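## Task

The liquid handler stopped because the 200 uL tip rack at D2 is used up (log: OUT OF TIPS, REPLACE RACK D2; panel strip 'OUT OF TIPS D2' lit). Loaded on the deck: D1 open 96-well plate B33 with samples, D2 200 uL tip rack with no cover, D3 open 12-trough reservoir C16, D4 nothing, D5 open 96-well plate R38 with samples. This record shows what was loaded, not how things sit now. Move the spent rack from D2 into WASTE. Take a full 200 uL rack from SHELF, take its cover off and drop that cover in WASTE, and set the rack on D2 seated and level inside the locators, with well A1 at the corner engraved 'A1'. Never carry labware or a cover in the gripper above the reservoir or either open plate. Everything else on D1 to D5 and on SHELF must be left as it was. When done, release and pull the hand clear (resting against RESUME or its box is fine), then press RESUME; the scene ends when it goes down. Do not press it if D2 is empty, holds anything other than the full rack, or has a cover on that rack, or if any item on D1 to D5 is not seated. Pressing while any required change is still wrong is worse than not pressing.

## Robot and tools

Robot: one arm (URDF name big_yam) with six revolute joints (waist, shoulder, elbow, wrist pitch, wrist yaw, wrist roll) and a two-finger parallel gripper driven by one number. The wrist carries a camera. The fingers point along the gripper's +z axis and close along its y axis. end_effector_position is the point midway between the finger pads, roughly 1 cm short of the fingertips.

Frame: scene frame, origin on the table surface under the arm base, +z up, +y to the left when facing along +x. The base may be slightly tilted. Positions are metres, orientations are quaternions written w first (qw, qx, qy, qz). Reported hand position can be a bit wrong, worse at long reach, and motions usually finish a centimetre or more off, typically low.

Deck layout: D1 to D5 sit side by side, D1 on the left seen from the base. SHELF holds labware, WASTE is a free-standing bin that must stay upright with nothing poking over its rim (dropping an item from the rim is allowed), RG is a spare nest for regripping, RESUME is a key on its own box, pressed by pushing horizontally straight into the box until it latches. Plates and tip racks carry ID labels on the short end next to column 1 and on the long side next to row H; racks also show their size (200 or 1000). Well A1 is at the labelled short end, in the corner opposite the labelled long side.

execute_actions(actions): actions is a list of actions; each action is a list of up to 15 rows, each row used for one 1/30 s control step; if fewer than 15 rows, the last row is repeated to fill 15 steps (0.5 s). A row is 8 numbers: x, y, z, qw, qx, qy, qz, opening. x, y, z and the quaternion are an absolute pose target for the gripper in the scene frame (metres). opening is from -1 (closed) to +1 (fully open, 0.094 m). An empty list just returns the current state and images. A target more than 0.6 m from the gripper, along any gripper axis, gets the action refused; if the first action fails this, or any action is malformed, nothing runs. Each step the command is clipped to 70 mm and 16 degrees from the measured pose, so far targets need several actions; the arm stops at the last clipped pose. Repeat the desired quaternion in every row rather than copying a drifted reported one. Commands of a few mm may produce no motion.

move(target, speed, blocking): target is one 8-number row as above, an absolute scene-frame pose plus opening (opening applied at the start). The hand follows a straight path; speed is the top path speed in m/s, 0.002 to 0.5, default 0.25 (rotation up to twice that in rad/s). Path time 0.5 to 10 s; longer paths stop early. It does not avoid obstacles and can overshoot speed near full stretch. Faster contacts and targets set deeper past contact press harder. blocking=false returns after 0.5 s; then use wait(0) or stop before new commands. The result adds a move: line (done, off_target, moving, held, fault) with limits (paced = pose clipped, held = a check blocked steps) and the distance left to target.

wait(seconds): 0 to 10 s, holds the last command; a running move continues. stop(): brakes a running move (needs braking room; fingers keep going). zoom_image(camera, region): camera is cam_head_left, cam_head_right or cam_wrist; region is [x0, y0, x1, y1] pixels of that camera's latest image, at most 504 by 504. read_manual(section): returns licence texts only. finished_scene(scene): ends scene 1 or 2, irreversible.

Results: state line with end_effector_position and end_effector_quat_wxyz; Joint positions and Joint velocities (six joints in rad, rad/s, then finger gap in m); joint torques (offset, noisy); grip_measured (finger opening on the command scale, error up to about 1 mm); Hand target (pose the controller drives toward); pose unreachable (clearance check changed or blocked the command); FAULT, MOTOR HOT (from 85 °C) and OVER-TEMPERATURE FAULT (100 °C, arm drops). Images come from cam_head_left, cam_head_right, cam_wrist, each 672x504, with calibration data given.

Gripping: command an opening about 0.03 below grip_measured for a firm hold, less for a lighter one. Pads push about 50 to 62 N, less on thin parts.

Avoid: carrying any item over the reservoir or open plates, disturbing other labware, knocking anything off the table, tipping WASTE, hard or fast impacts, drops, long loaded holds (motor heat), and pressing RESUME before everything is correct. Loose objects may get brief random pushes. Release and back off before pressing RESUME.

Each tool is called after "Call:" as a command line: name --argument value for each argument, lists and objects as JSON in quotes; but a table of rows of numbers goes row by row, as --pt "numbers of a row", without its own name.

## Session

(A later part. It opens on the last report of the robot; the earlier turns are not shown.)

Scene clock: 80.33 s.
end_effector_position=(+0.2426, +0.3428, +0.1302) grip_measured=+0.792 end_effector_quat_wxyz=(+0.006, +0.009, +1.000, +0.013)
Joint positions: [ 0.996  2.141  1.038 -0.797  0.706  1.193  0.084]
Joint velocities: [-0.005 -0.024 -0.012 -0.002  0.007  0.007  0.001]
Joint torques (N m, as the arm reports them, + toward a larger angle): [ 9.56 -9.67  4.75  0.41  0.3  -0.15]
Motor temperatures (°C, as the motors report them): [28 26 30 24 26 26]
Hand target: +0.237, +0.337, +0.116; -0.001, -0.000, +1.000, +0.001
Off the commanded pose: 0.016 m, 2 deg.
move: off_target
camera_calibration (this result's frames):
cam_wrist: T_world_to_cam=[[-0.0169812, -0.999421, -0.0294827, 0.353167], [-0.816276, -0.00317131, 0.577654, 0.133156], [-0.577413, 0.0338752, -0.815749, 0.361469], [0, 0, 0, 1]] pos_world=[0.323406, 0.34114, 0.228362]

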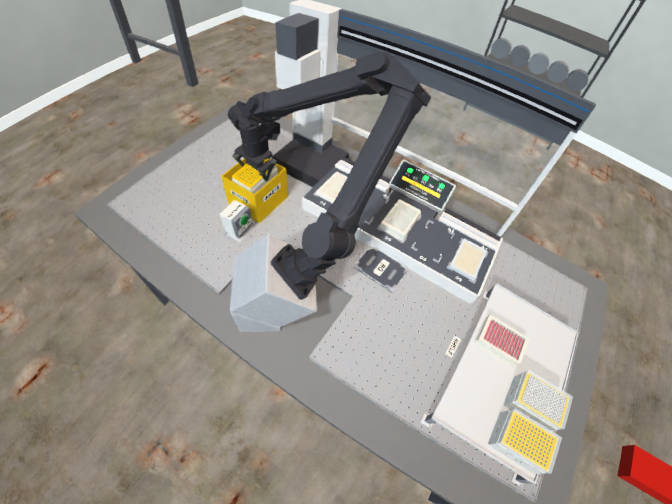

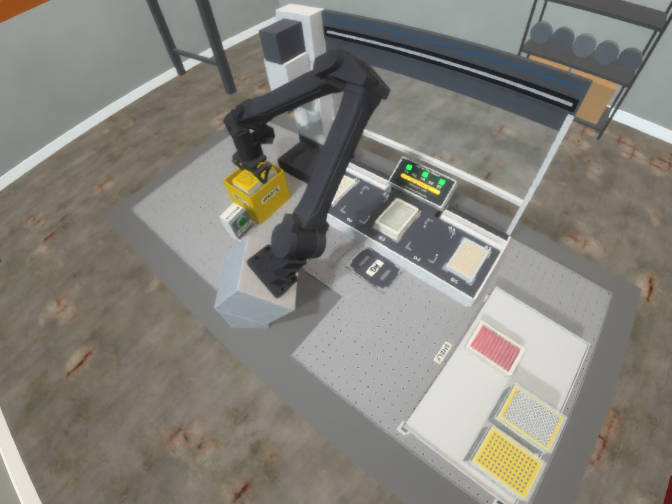

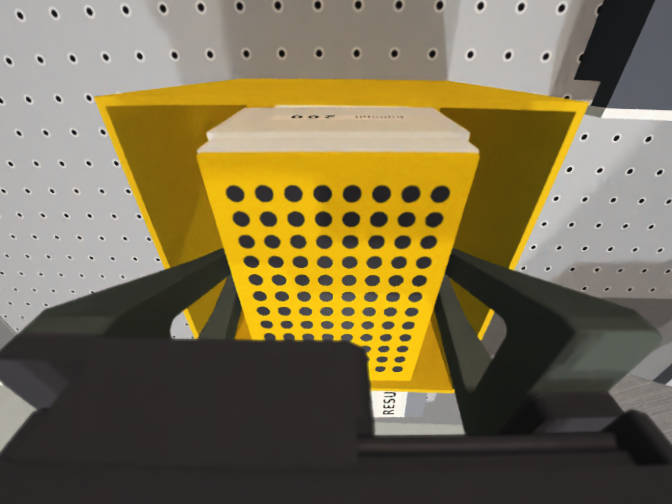

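Call:
execute_actions --actions '[[[0.239,0.338,0.115,0,0,1,0,1]]]'

Call:
move --target '[0.25,0.34,0.21,0,0,1,0,1]'

Call:
move --target '[0.33,-0.2,0.19,0,0.383,0.924,0,1]' --speed 0.35

Call:
move --target '[0.08,-0.62,0.26,0,0.707,0.707,0,1]' --speed 0.3

Scene clock: 90.37 s.
end_effector_position=(+0.2429, +0.3427, +0.1302) grip_measured=+1.000 end_effector_quat_wxyz=(+0.007, +0.007, +1.000, +0.013)
Joint positions: [ 0.996  2.141  1.038 -0.797  0.708  1.19   0.094]
Joint velocities: [-0.015 -0.005 -0.002 -0.007 -0.037 -0.051  0.   ]
Joint torques (N m, as the arm reports them, + toward a larger angle): [ 9.36 -9.56  5.02  0.4   0.31 -0.16]
Motor temperatures (°C, as the motors report them): [28 26 30 24 27 26]
Hand target: +0.238, +0.337, +0.116; -0.000, +0.000, +1.000, +0.000
Off the commanded pose: 0.016 m, 2 deg.
camera_calibration (this result's frames):
cam_wrist: T_world_to_cam=[[-0.0135514, -0.999491, -0.0288729, 0.352182], [-0.817124, -0.00557302, 0.576435, 0.13454], [-0.576303, 0.0314042, -0.816633, 0.362305], [0, 0, 0, 1]] pos_world=[0.323506, 0.341375, 0.228485]

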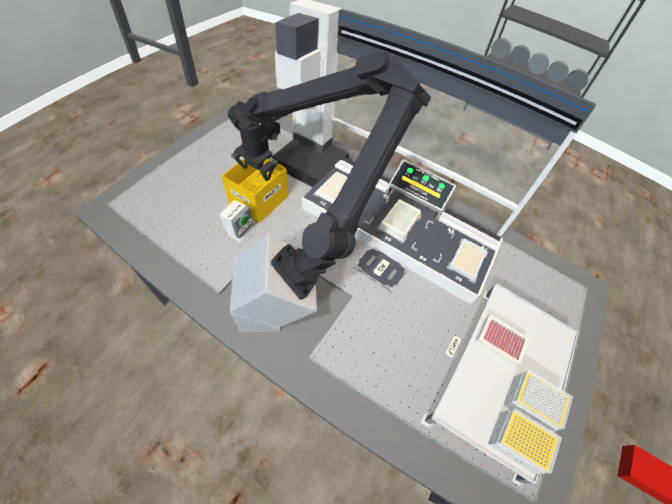

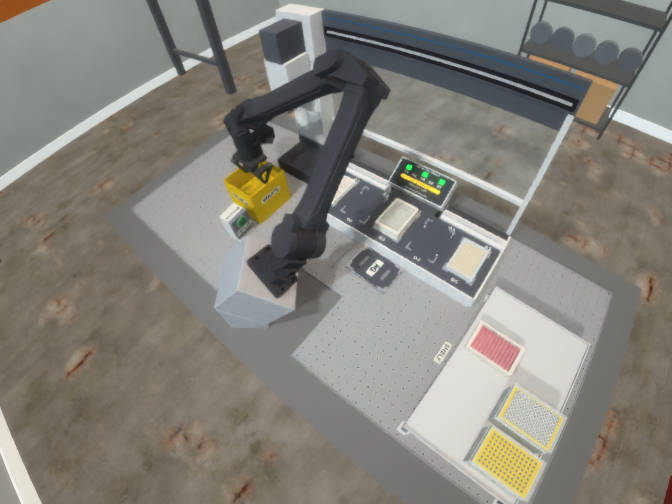

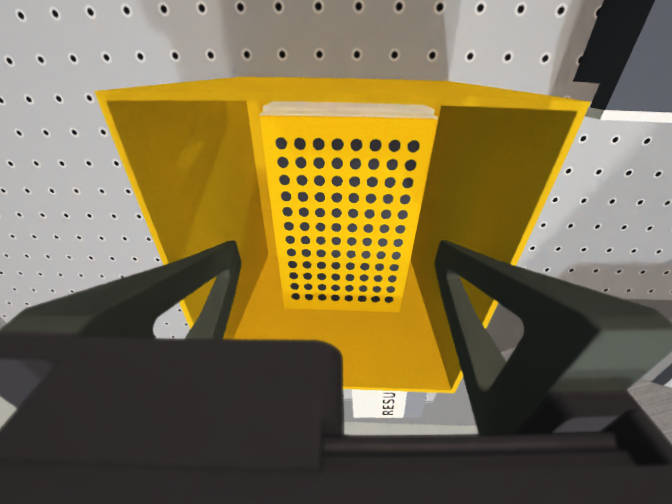

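Scene clock: 91.23 s.
end_effector_position=(+0.2436, +0.3331, +0.2045) grip_measured=+1.000 end_effector_quat_wxyz=(+0.001, -0.014, +1.000, -0.006)
Joint positions: [ 1.096  2.062  1.123 -1.087  0.67   1.3    0.094]
Joint velocities: [-0.005 -0.005 -0.017  0.007  0.007  0.066  0.   ]
Joint torques (N m, as the arm reports them, + toward a larger angle): [ 10.26 -10.5    8.82  -0.29   0.11   0.14]
Motor temperatures (°C, as the motors report them): [28 26 30 24 27 26]
Hand target: +0.251, +0.341, +0.209; +0.001, +0.000, +1.000, -0.001
Off the commanded pose: 0.011 m, 2 deg.
move: off_target
camera_calibration (this result's frames):
cam_wrist: T_world_to_cam=[[0.0275055, -0.999583, 0.0087589, 0.327027], [-0.809957, -0.0171506, 0.586238, 0.092405], [-0.585844, -0.0232191, -0.810091, 0.442812], [0, 0, 0, 1]] pos_world=[0.325267, 0.338757, 0.301682]

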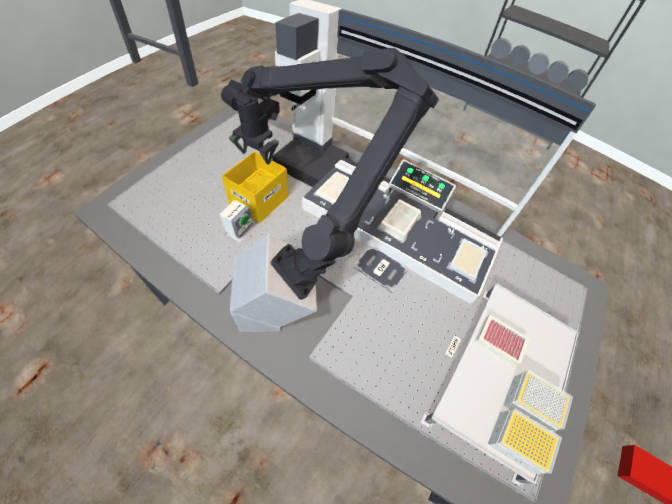

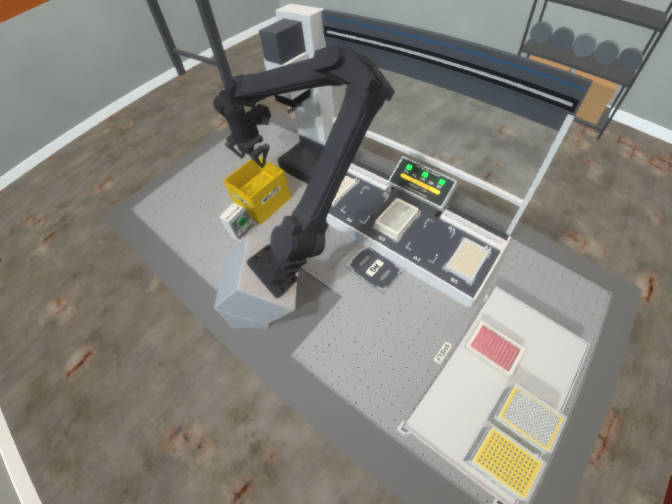

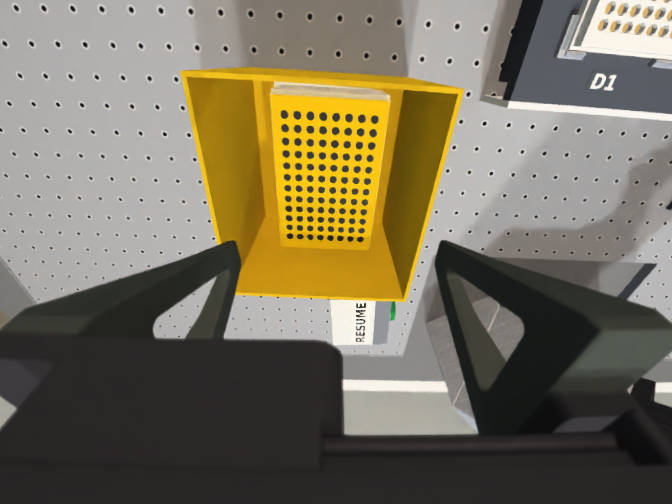

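Scene clock: 93.57 s.
end_effector_position=(+0.3151, -0.1833, +0.1866) grip_measured=+1.000 end_effector_quat_wxyz=(-0.019, +0.379, +0.925, +0.009)
Joint positions: [-0.14   0.656  0.697 -1.068  0.523  0.558  0.094]
Joint velocities: [-0.015 -0.005 -0.002 -0.007 -0.022 -0.051  0.   ]
Joint torques (N m, as the arm reports them, + toward a larger angle): [ 0.26 -4.89  9.4   0.4  -0.04 -0.17]
Motor temperatures (°C, as the motors report them): [28 26 30 24 27 26]
Hand target: +0.329, -0.194, +0.194; -0.004, +0.384, +0.923, +0.011
Off the commanded pose: 0.023 m, 2 deg.
move: off_target
camera_calibration (this result's frames):
cam_wrist: T_world_to_cam=[[-0.701113, -0.713026, -0.00578195, 0.093892], [-0.561038, 0.546623, 0.621643, 0.170282], [-0.440087, 0.439086, -0.78328, 0.49207], [0, 0, 0, 1]] pos_world=[0.377917, -0.242194, 0.280117]

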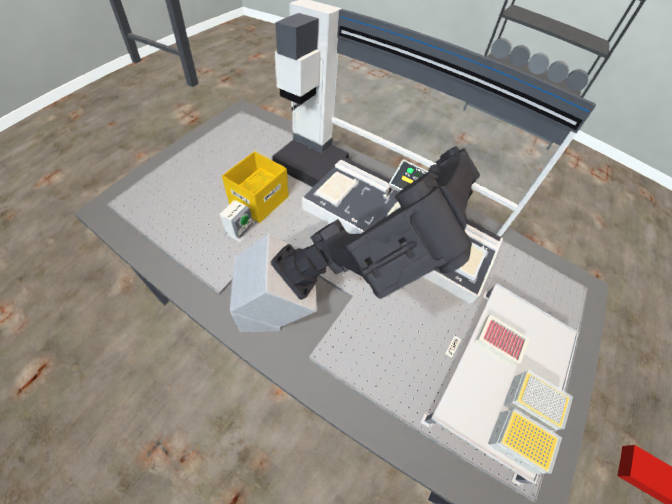

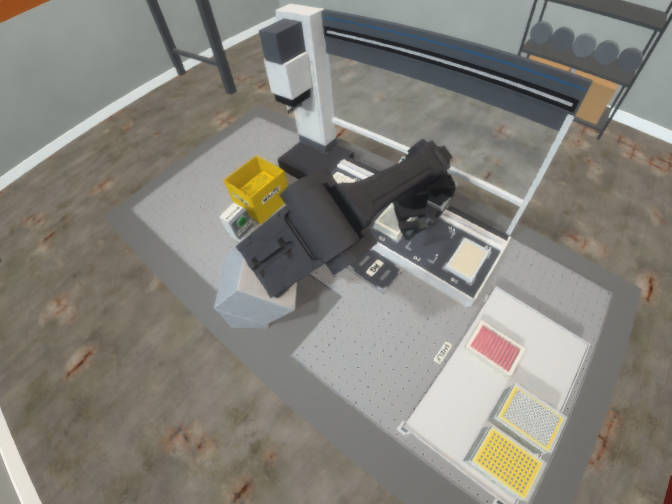

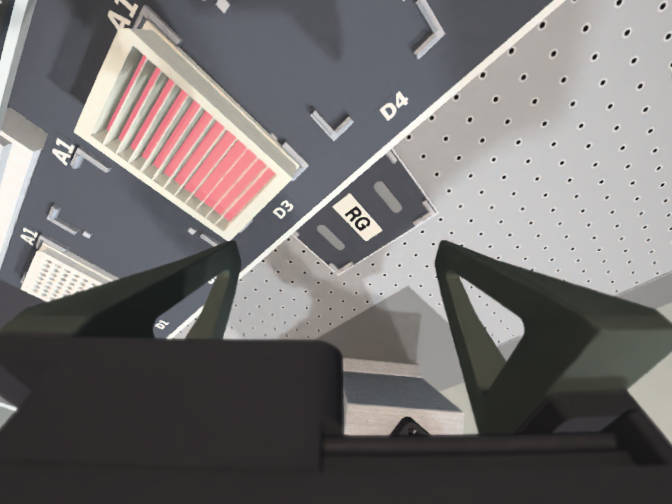

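Scene clock: 95.73 s.
end_effector_position=(+0.0701, -0.6062, +0.2540) grip_measured=+1.000 end_effector_quat_wxyz=(+0.003, +0.714, +0.700, +0.016)
Joint positions: [-1.993  1.279  1.522 -1.364 -0.664 -0.188  0.094]
Joint velocities: [ 0.005 -0.024 -0.002  0.007  0.022  0.051  0.   ]
Joint torques (N m, as the arm reports them, + toward a larger angle): [ -6.15 -13.44  10.7   -0.23  -0.1    0.1 ]
Motor temperatures (°C, as the motors report them): [28 26 30 24 27 26]
Hand target: +0.074, -0.620, +0.263; +0.009, +0.713, +0.701, +0.008
Off the commanded pose: 0.018 m, 2 deg.
move: off_target
camera_calibration (this result's frames):
cam_wrist: T_world_to_cam=[[-0.999334, 0.0211988, -0.0297036, 0.093036], [-0.000969622, 0.798255, 0.602318, 0.340269], [0.0364795, 0.601946, -0.797703, 0.691694], [0, 0, 0, 1]] pos_world=[0.0680713, -0.689956, 0.34958]

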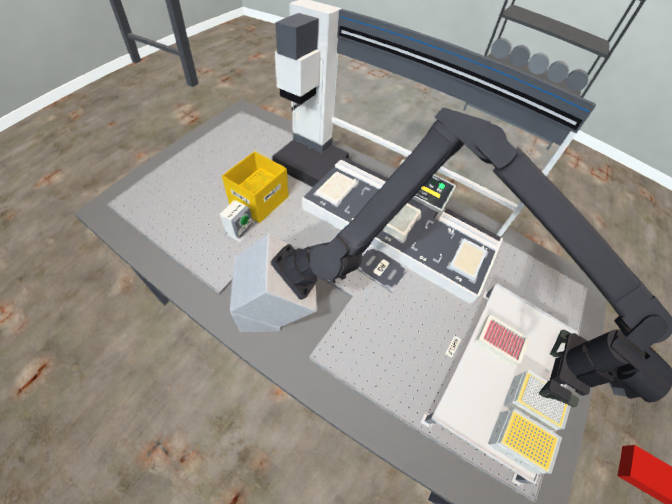

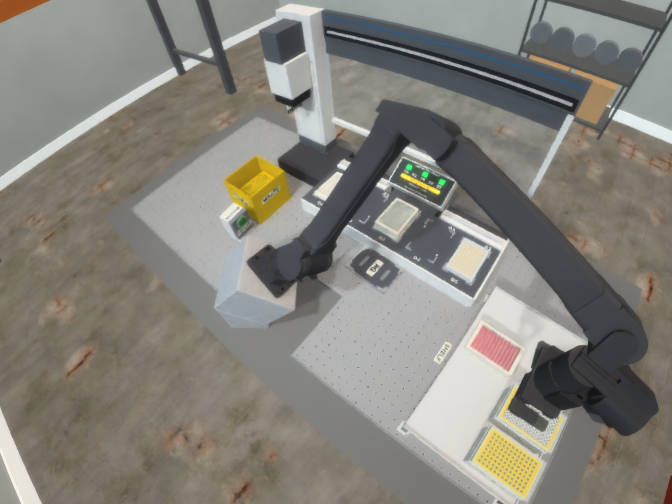

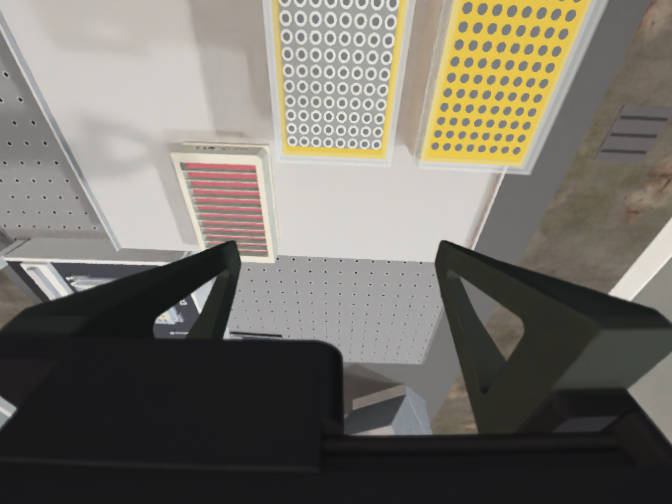

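Call:
move --target '[0.078,-0.695,0.2,0,0.707,0.707,0,1]' --speed 0.15

Call:
zoom_image --camera "cam_head_left" --region '[480, 340, 600, 480]'

Scene clock: 102.63 s.
end_effector_position=(+0.0692, -0.6769, +0.2013) grip_measured=+1.000 end_effector_quat_wxyz=(-0.008, +0.711, +0.703, +0.004)
Joint positions: [-1.893  1.469  1.711 -1.293 -0.586 -0.085  0.094]
Joint velocities: [-0.005  0.005 -0.002  0.007  0.022  0.022  0.   ]
Joint torques (N m, as the arm reports them, + toward a larger angle): [ -6.33 -15.99  11.04   0.19   0.18   0.1 ]
Motor temperatures (°C, as the motors report them): [28 26 31 24 27 26]
Hand target: +0.076, -0.694, +0.199; -0.000, +0.707, +0.708, +0.000
Off the commanded pose: 0.020 m, 1 deg.
move: off_target
camera_calibration (this result's frames):
cam_wrist: T_world_to_cam=[[-0.999942, 0.0106574, 0.00133796, 0.0787117], [0.00931831, 0.798782, 0.601548, 0.428244], [0.00534218, 0.601526, -0.798836, 0.694401], [0, 0, 0, 1]] pos_world=[0.071007, -0.760613, 0.296997]

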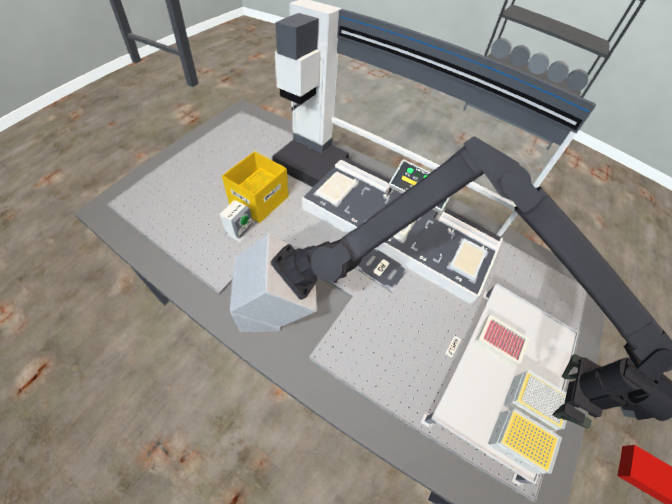

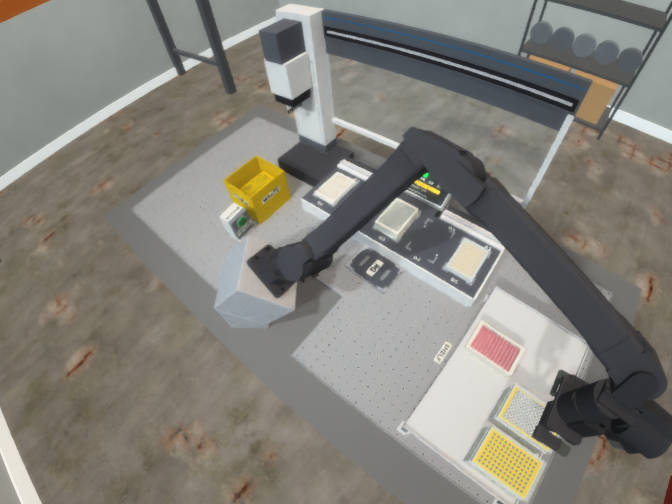

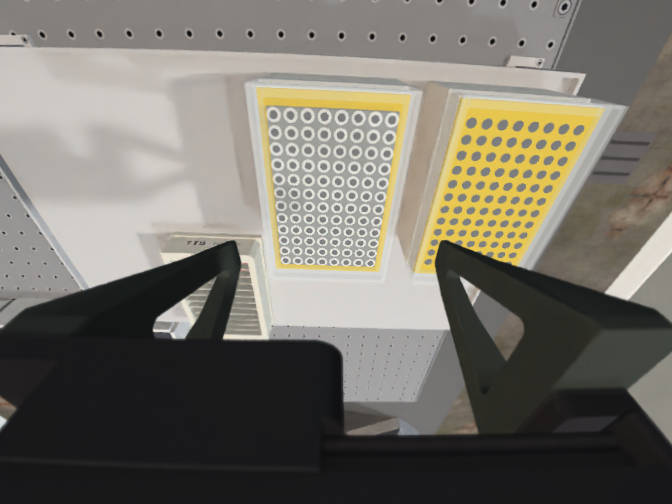

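Region (480, 340, 600, 480) of cam_head_left's 672x504 image, scaled by 3.600, with more detail than that image has; it fills the left 432 columns of this view, and the rest is white.

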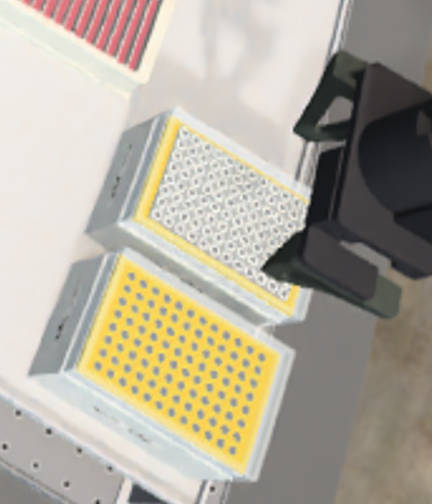

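Call:
move --target '[0.082,-0.697,0.162,0,0.73,0.683,0,1]' --speed 0.08

Scene clock: 114.60 s.
end_effector_position=(+0.0822, -0.6917, +0.1782) grip_measured=+1.000 end_effector_quat_wxyz=(+0.002, +0.727, +0.686, -0.007)
Joint positions: [-1.841  1.489  1.712 -1.209 -0.558  0.034  0.094]
Joint velocities: [-0.015 -0.005  0.007  0.007 -0.007 -0.051  0.   ]
Joint torques (N m, as the arm reports them, + toward a larger angle): [ -5.78 -16.66   8.6    0.48   0.19   0.13]
Motor temperatures (°C, as the motors report them): [28 26 32 24 26 26]
Hand target: +0.081, -0.696, +0.162; -0.001, +0.730, +0.683, -0.000
Off the commanded pose: 0.017 m, 1 deg.
move: off_target
camera_calibration (this result's frames):
cam_wrist: T_world_to_cam=[[-0.998335, 0.0575969, 0.00299257, 0.123924], [0.0487642, 0.815255, 0.577046, 0.466339], [0.0307964, 0.576231, -0.816706, 0.668378], [0, 0, 0, 1]] pos_world=[0.0803937, -0.772463, 0.276398]

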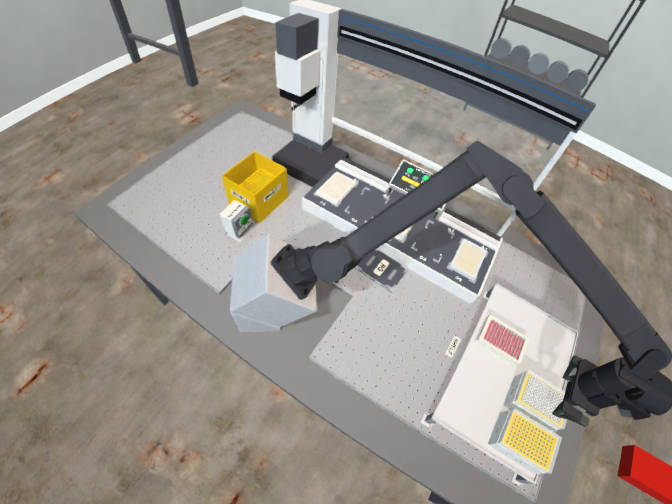

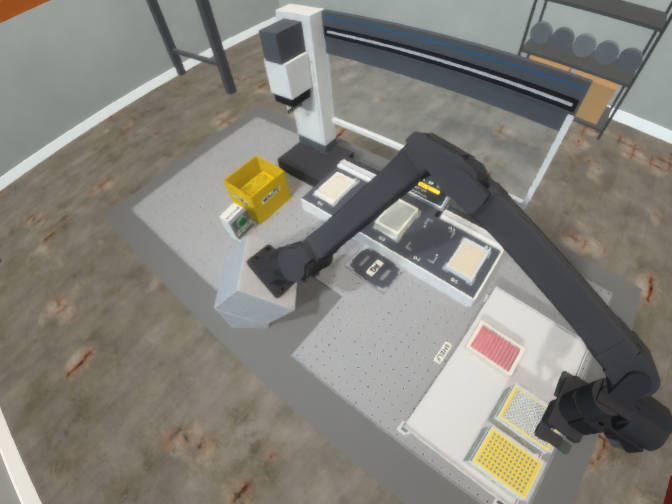

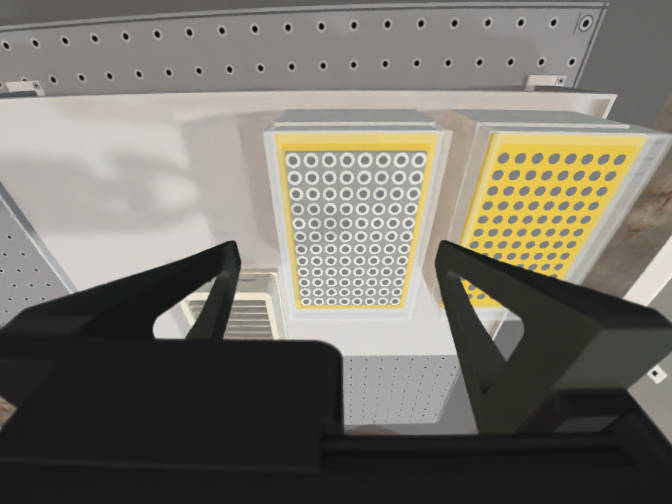

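Call:
move --target '[0.072,-0.678,0.146,0,0.73,0.683,0,1]' --speed 0.06

Scene clock: 118.60 s.
end_effector_position=(+0.0697, -0.6828, +0.1581) grip_measured=+1.000 end_effector_quat_wxyz=(+0.004, +0.727, +0.686, -0.008)
Joint positions: [-1.841  1.489  1.645 -1.138 -0.558  0.036  0.094]
Joint velocities: [ 0.005 -0.005  0.017  0.017  0.051 -0.022  0.   ]
Joint torques (N m, as the arm reports them, + toward a larger angle): [ -6.   -18.82   6.24   0.52   0.16   0.12]
Motor temperatures (°C, as the motors report them): [28 27 32 24 26 26]
Hand target: +0.072, -0.677, +0.146; -0.000, +0.730, +0.683, -0.000
Off the commanded pose: 0.013 m, 1 deg.
move: off_target
camera_calibration (this result's frames):
cam_wrist: T_world_to_cam=[[-0.998333, 0.0576496, 0.00286619, 0.111083], [0.0488441, 0.817301, 0.574137, 0.473079], [0.0307562, 0.57332, -0.818754, 0.645507], [0, 0, 0, 1]] pos_world=[0.0679369, -0.763134, 0.256582]

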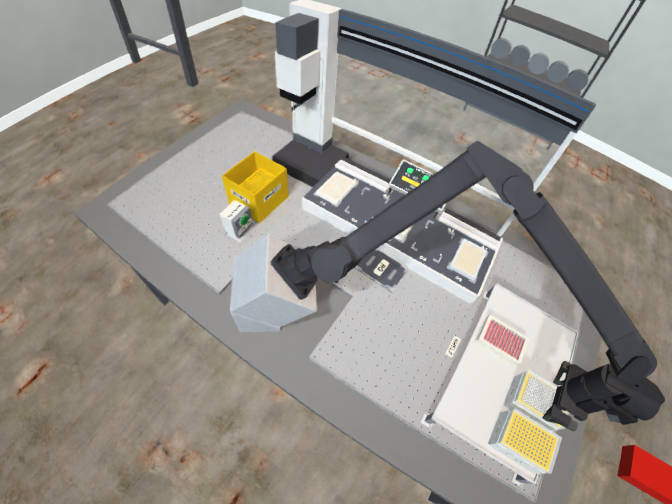

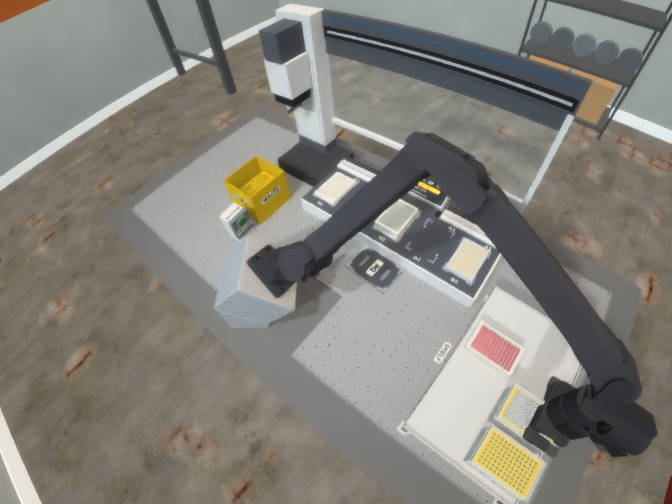

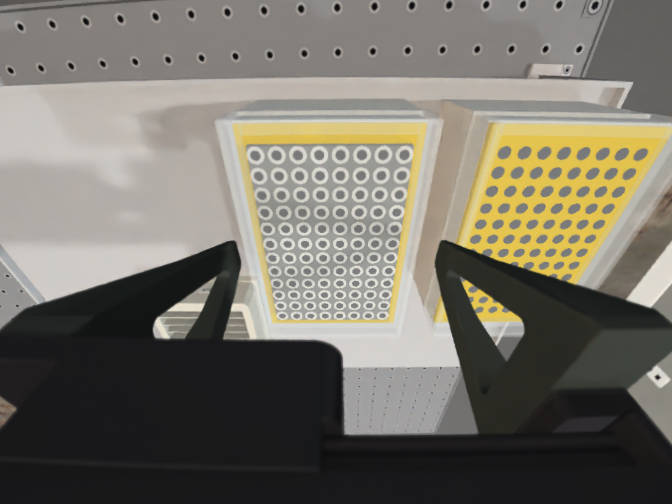

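Call:
execute_actions --actions '[[[0.075,-0.678,0.143,0,0.73,0.683,0,1],[0.076,-0.678,0.142,0,0.73,0.683,0,1],[0.077,-0.678,0.141,0,0.73,0.683,0,1]]]'

Scene clock: 122.07 s.
end_effector_position=(+0.0746, -0.6845, +0.1551) grip_measured=+1.000 end_effector_quat_wxyz=(+0.005, +0.727, +0.687, -0.010)
Joint positions: [-1.828  1.489  1.645 -1.126 -0.551  0.049  0.094]
Joint velocities: [ 0.015  0.015 -0.002 -0.002 -0.037  0.037  0.   ]
Joint torques (N m, as the arm reports them, + toward a larger angle): [ -5.7  -18.75   6.06   0.5    0.21   0.1 ]
Motor temperatures (°C, as the motors report them): [28 27 32 24 26 26]
Hand target: +0.077, -0.678, +0.141; -0.000, +0.730, +0.683, +0.000
Off the commanded pose: 0.016 m, 1 deg.
camera_calibration (this result's frames):
cam_wrist: T_world_to_cam=[[-0.998427, 0.0559876, 0.00312204, 0.114849], [0.0477602, 0.819893, 0.570522, 0.478442], [0.0293824, 0.569773, -0.821277, 0.641899], [0, 0, 0, 1]] pos_world=[0.0729576, -0.764438, 0.253856]

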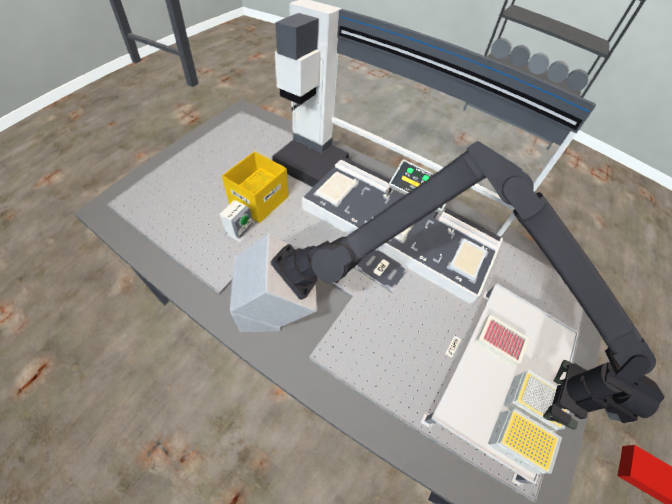

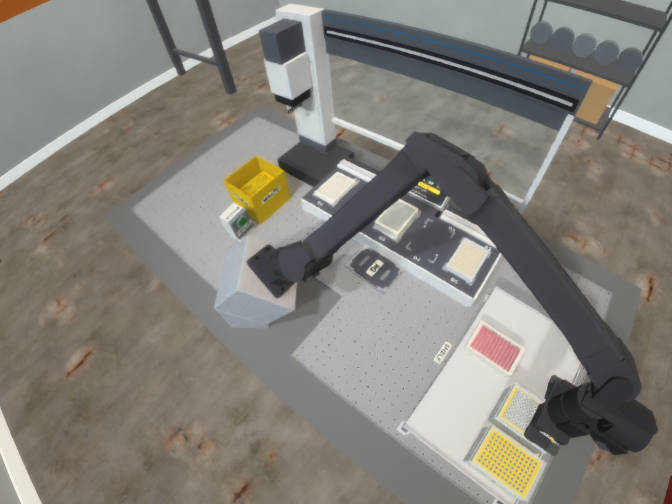

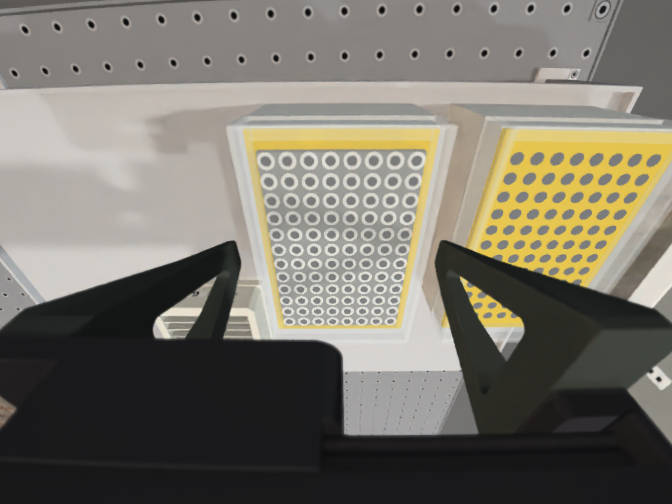

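Call:
execute_actions --actions '[[[0.0765,-0.678,0.139,0,0.73,0.683,0,1],[0.076,-0.678,0.137,0,0.73,0.683,0,1],[0.0755,-0.678,0.135,0,0.73,0.683,0,1],[0.075,-0.678,0.133,0,0.73,0.683,0,1],[0.0745,-0.678,0.131,0,0.73,0.683,0,1],[0.074,-0.678,0.129,0,0.73,0.683,0,1],[0.0735,-0.678,0.127,0,0.73,0.683,0,1],[0.073,-0.678,0.125,0,0.73,0.683,0,1]]]'

Scene clock: 127.87 s.
end_effector_position=(+0.0746, -0.6851, +0.1474) grip_measured=+1.000 end_effector_quat_wxyz=(+0.009, +0.724, +0.689, -0.015)
Joint positions: [-1.82   1.489  1.626 -1.089 -0.545  0.059  0.094]
Joint velocities: [-0.015 -0.005 -0.017  0.022 -0.051 -0.051  0.   ]
Joint torques (N m, as the arm reports them, + toward a larger angle): [ -5.56 -17.3    6.13   0.49   0.21   0.14]
Motor temperatures (°C, as the motors report them): [28 27 31 24 26 26]
Hand target: +0.073, -0.677, +0.126; -0.001, +0.730, +0.683, -0.000
Off the commanded pose: 0.024 m, 2 deg.
camera_calibration (this result's frames):
cam_wrist: T_world_to_cam=[[-0.998771, 0.0494296, 0.00370372, 0.110363], [0.0430183, 0.827251, 0.560183, 0.490197], [0.0246257, 0.559654, -0.82836, 0.63043], [0, 0, 0, 1]] pos_world=[0.0736149, -0.763793, 0.247214]

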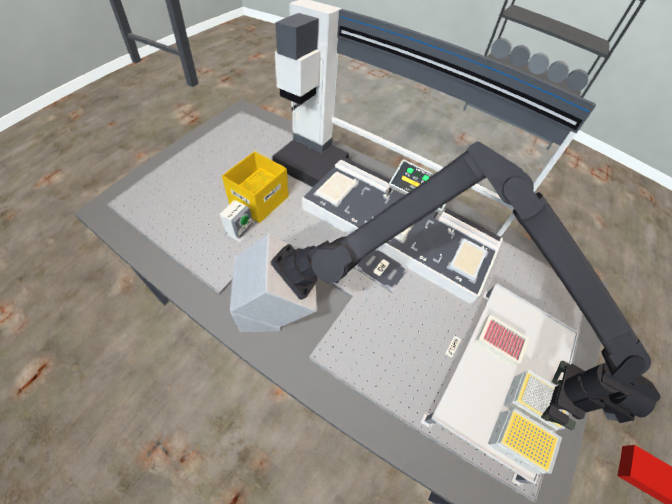

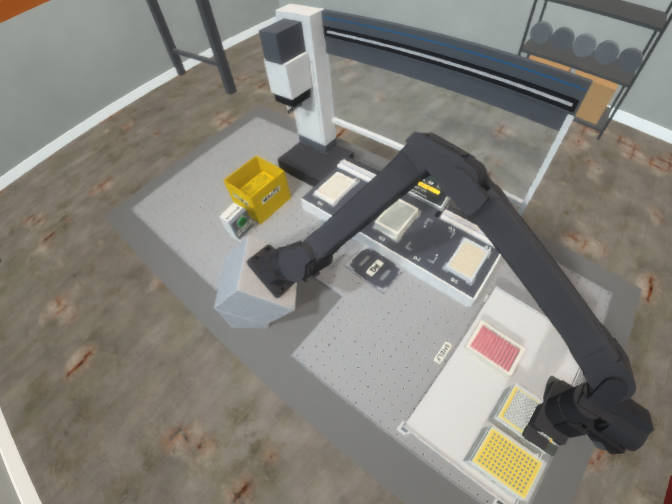

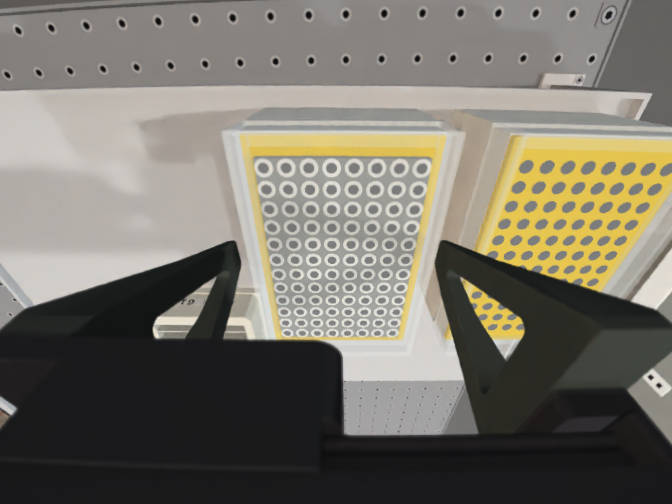

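Call:
execute_actions --actions '[[[0.0725,-0.677,0.123,0,0.733,0.68,0,1],[0.072,-0.677,0.121,0,0.733,0.68,0,1],[0.0715,-0.677,0.119,0,0.733,0.68,0,1],[0.071,-0.676,0.117,0,0.733,0.68,0,1],[0.071,-0.676,0.115,0,0.733,0.68,0,1],[0.071,-0.676,0.113,0,0.733,0.68,0,1],[0.071,-0.675,0.111,0,0.733,0.68,0,1],[0.071,-0.675,0.109,0,0.733,0.68,0,1],[0.071,-0.675,0.107,0,0.733,0.68,0,1],[0.071,-0.675,0.105,0,0.733,0.68,0,1],[0.071,-0.675,0.103,0,0.733,0.68,0,1]]]'

Scene clock: 131.60 s.
end_effector_position=(+0.0767, -0.6833, +0.1318) grip_measured=+1.000 end_effector_quat_wxyz=(+0.013, +0.724, +0.689, -0.018)
Joint positions: [-1.799  1.492  1.595 -1.034 -0.533  0.084  0.094]
Joint velocities: [ 0.005  0.005 -0.007  0.017  0.066  0.051  0.   ]
Joint torques (N m, as the arm reports them, + toward a larger angle): [ -5.71 -16.59   6.09   0.59   0.15   0.13]
Motor temperatures (°C, as the motors report them): [28 27 31 24 26 26]
Hand target: +0.071, -0.673, +0.104; -0.001, +0.733, +0.680, -0.000
Off the commanded pose: 0.031 m, 3 deg.
camera_calibration (this result's frames):
cam_wrist: T_world_to_cam=[[-0.99878, 0.049295, 0.00275763, 0.112537], [0.0426059, 0.832336, 0.552631, 0.501844], [0.0249467, 0.552075, -0.833421, 0.611915], [0, 0, 0, 1]] pos_world=[0.075753, -0.761074, 0.232338]

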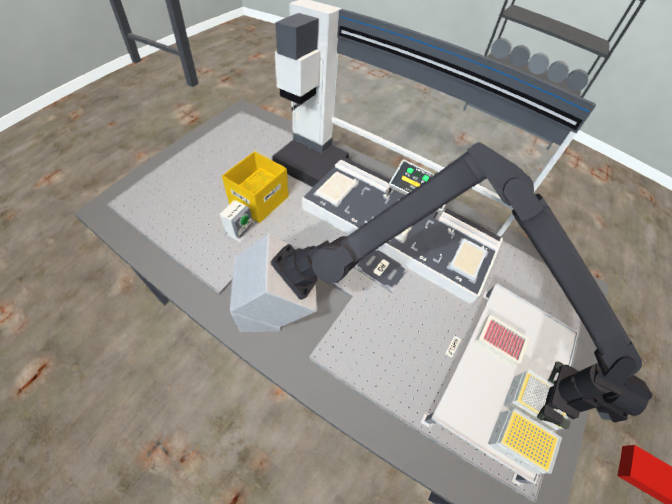

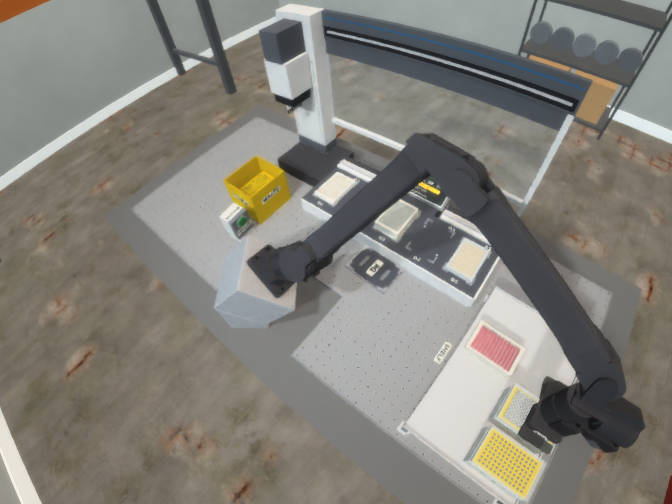

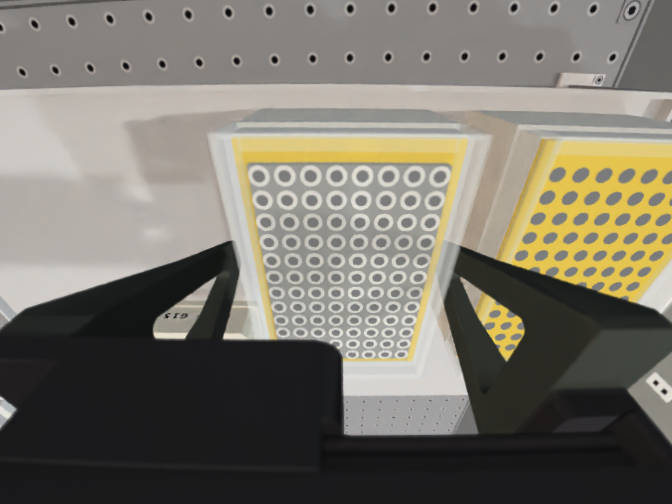

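Call:
execute_actions --actions '[[[0.0705,-0.675,0.101,0,0.733,0.68,0,1],[0.07,-0.675,0.099,0,0.733,0.68,0,1],[0.0695,-0.675,0.097,0,0.733,0.68,0,1],[0.0695,-0.675,0.095,0,0.733,0.68,0,1],[0.0695,-0.675,0.093,0,0.733,0.68,0,1],[0.0695,-0.674,0.091,0,0.733,0.68,0,1],[0.0695,-0.674,0.089,0,0.733,0.68,0,1],[0.0695,-0.674,0.087,0,0.733,0.68,0,1],[0.0695,-0.673,0.085,0,0.733,0.68,0,1],[0.0695,-0.673,0.083,0,0.733,0.68,0,1],[0.0695,-0.673,0.081,0,0.733,0.68,0,1],[0.0695,-0.673,0.079,0,0.733,0.68,0,1]]]'

Scene clock: 138.37 s.
end_effector_position=(+0.0750, -0.6822, +0.1094) grip_measured=+1.000 end_effector_quat_wxyz=(+0.013, +0.724, +0.689, -0.018)
Joint positions: [-1.779  1.514  1.572 -0.978 -0.521  0.103  0.094]
Joint velocities: [ 0.044  0.093 -0.017  0.046  0.022  0.007  0.   ]
Joint torques (N m, as the arm reports them, + toward a larger angle): [ -5.74 -16.62   5.89   0.6    0.21   0.13]
Motor temperatures (°C, as the motors report them): [28 27 31 24 26 26]
Hand target: +0.070, -0.671, +0.081; -0.001, +0.733, +0.680, -0.001
Off the commanded pose: 0.032 m, 3 deg.
camera_calibration (this result's frames):
cam_wrist: T_world_to_cam=[[-0.998797, 0.0489903, 0.00189157, 0.110698], [0.0419169, 0.833304, 0.551224, 0.514343], [0.0254284, 0.55064, -0.834355, 0.591768], [0, 0, 0, 1]] pos_world=[0.0739574, -0.759878, 0.210017]

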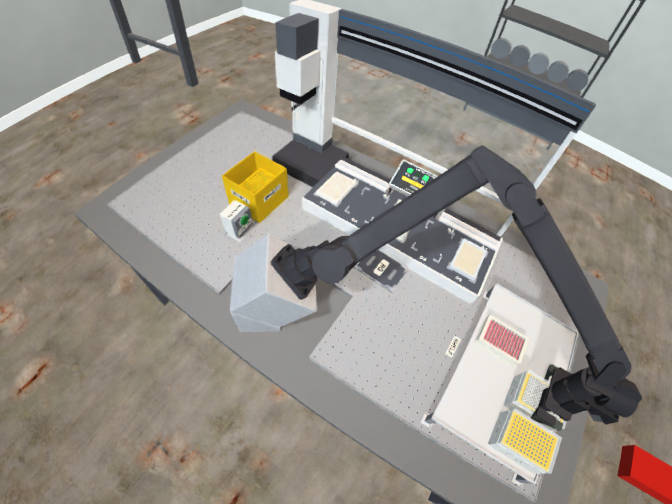

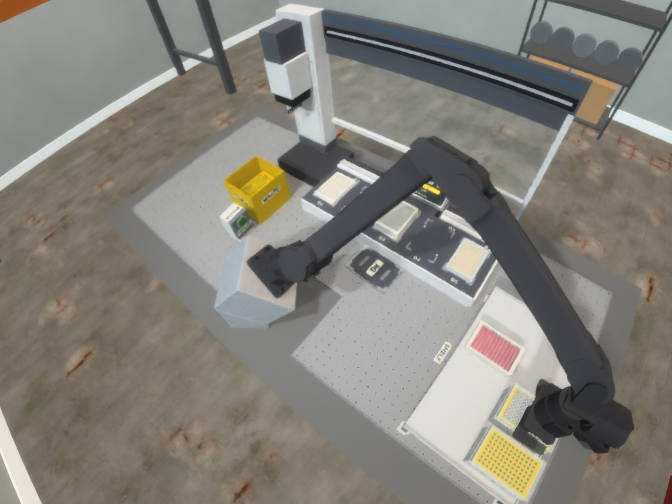

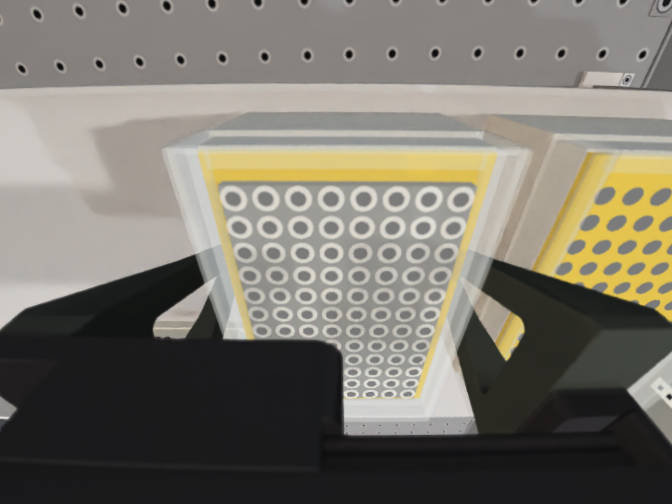

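Call:
execute_actions --actions '[[[0.0695,-0.673,0.079,0,0.733,0.68,0,0.75]],[[0.072,-0.676,0.085,0,0.73,0.683,0,0.75],[0.074,-0.678,0.09,0,0.73,0.683,0,0.75],[0.077,-0.68,0.095,0,0.73,0.683,0,0.75],[0.079,-0.682,0.1,0,0.73,0.683,0,0.75],[0.081,-0.684,0.105,0,0.73,0.683,0,0.75],[0.083,-0.686,0.11,0,0.73,0.683,0,0.75],[0.085,-0.688,0.115,0,0.73,0.683,0,0.75],[0.087,-0.688,0.12,0,0.73,0.683,0,0.75],[0.088,-0.688,0.125,0,0.73,0.683,0,0.75],[0.089,-0.688,0.13,0,0.73,0.683,0,0.75],[0.09,-0.688,0.135,0,0.73,0.683,0,0.75],[0.09,-0.688,0.14,0,0.73,0.683,0,0.75],[0.09,-0.688,0.145,0,0.73,0.683,0,0.75]],[[0.09,-0.688,0.145,0,0.73,0.683,0,0.75]]]'

Scene clock: 149.33 s.
end_effector_position=(+0.0829, -0.6662, +0.1190) grip_measured=+0.811 end_effector_quat_wxyz=(-0.019, +0.741, +0.671, +0.020)
Joint positions: [-1.778  1.521  1.619 -1.131 -0.536  0.095  0.085]
Joint velocities: [-0.005 -0.015 -0.002 -0.027  0.081 -0.007  0.001]
Joint torques (N m, as the arm reports them, + toward a larger angle): [ -8.08 -21.31  10.69  -0.43  -0.08  -0.15]
Motor temperatures (°C, as the motors report them): [28 27 31 24 26 26]
Hand target: +0.090, -0.687, +0.145; +0.000, +0.730, +0.684, +0.000
Off the commanded pose: 0.035 m, 4 deg.
camera_calibration (this result's frames):
cam_wrist: T_world_to_cam=[[-0.995157, 0.098261, -0.00268645, 0.150878], [0.0744909, 0.771689, 0.631623, 0.442068], [0.064137, 0.628364, -0.775271, 0.632304], [0, 0, 0, 1]] pos_world=[0.0766627, -0.753282, 0.211393]

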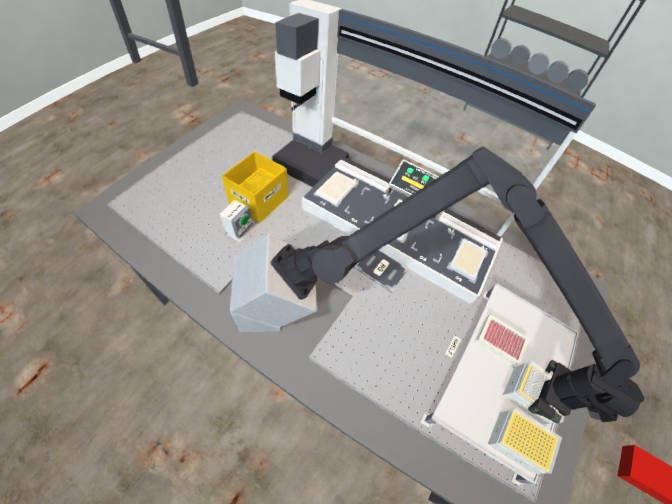

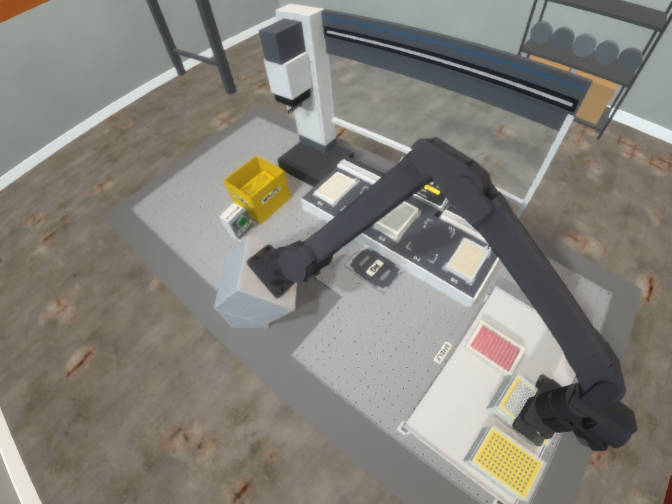

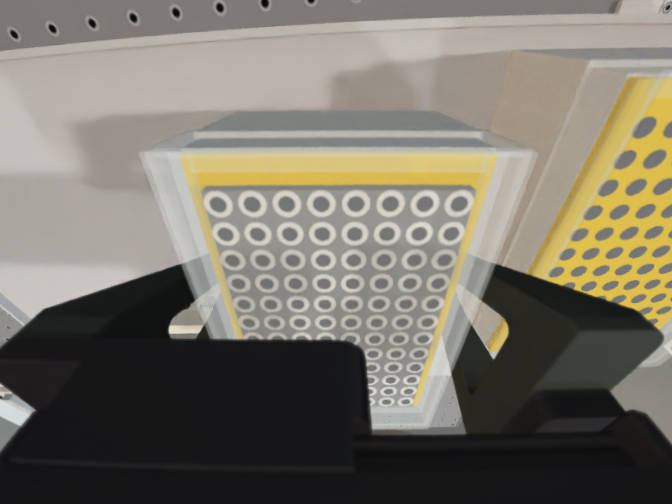

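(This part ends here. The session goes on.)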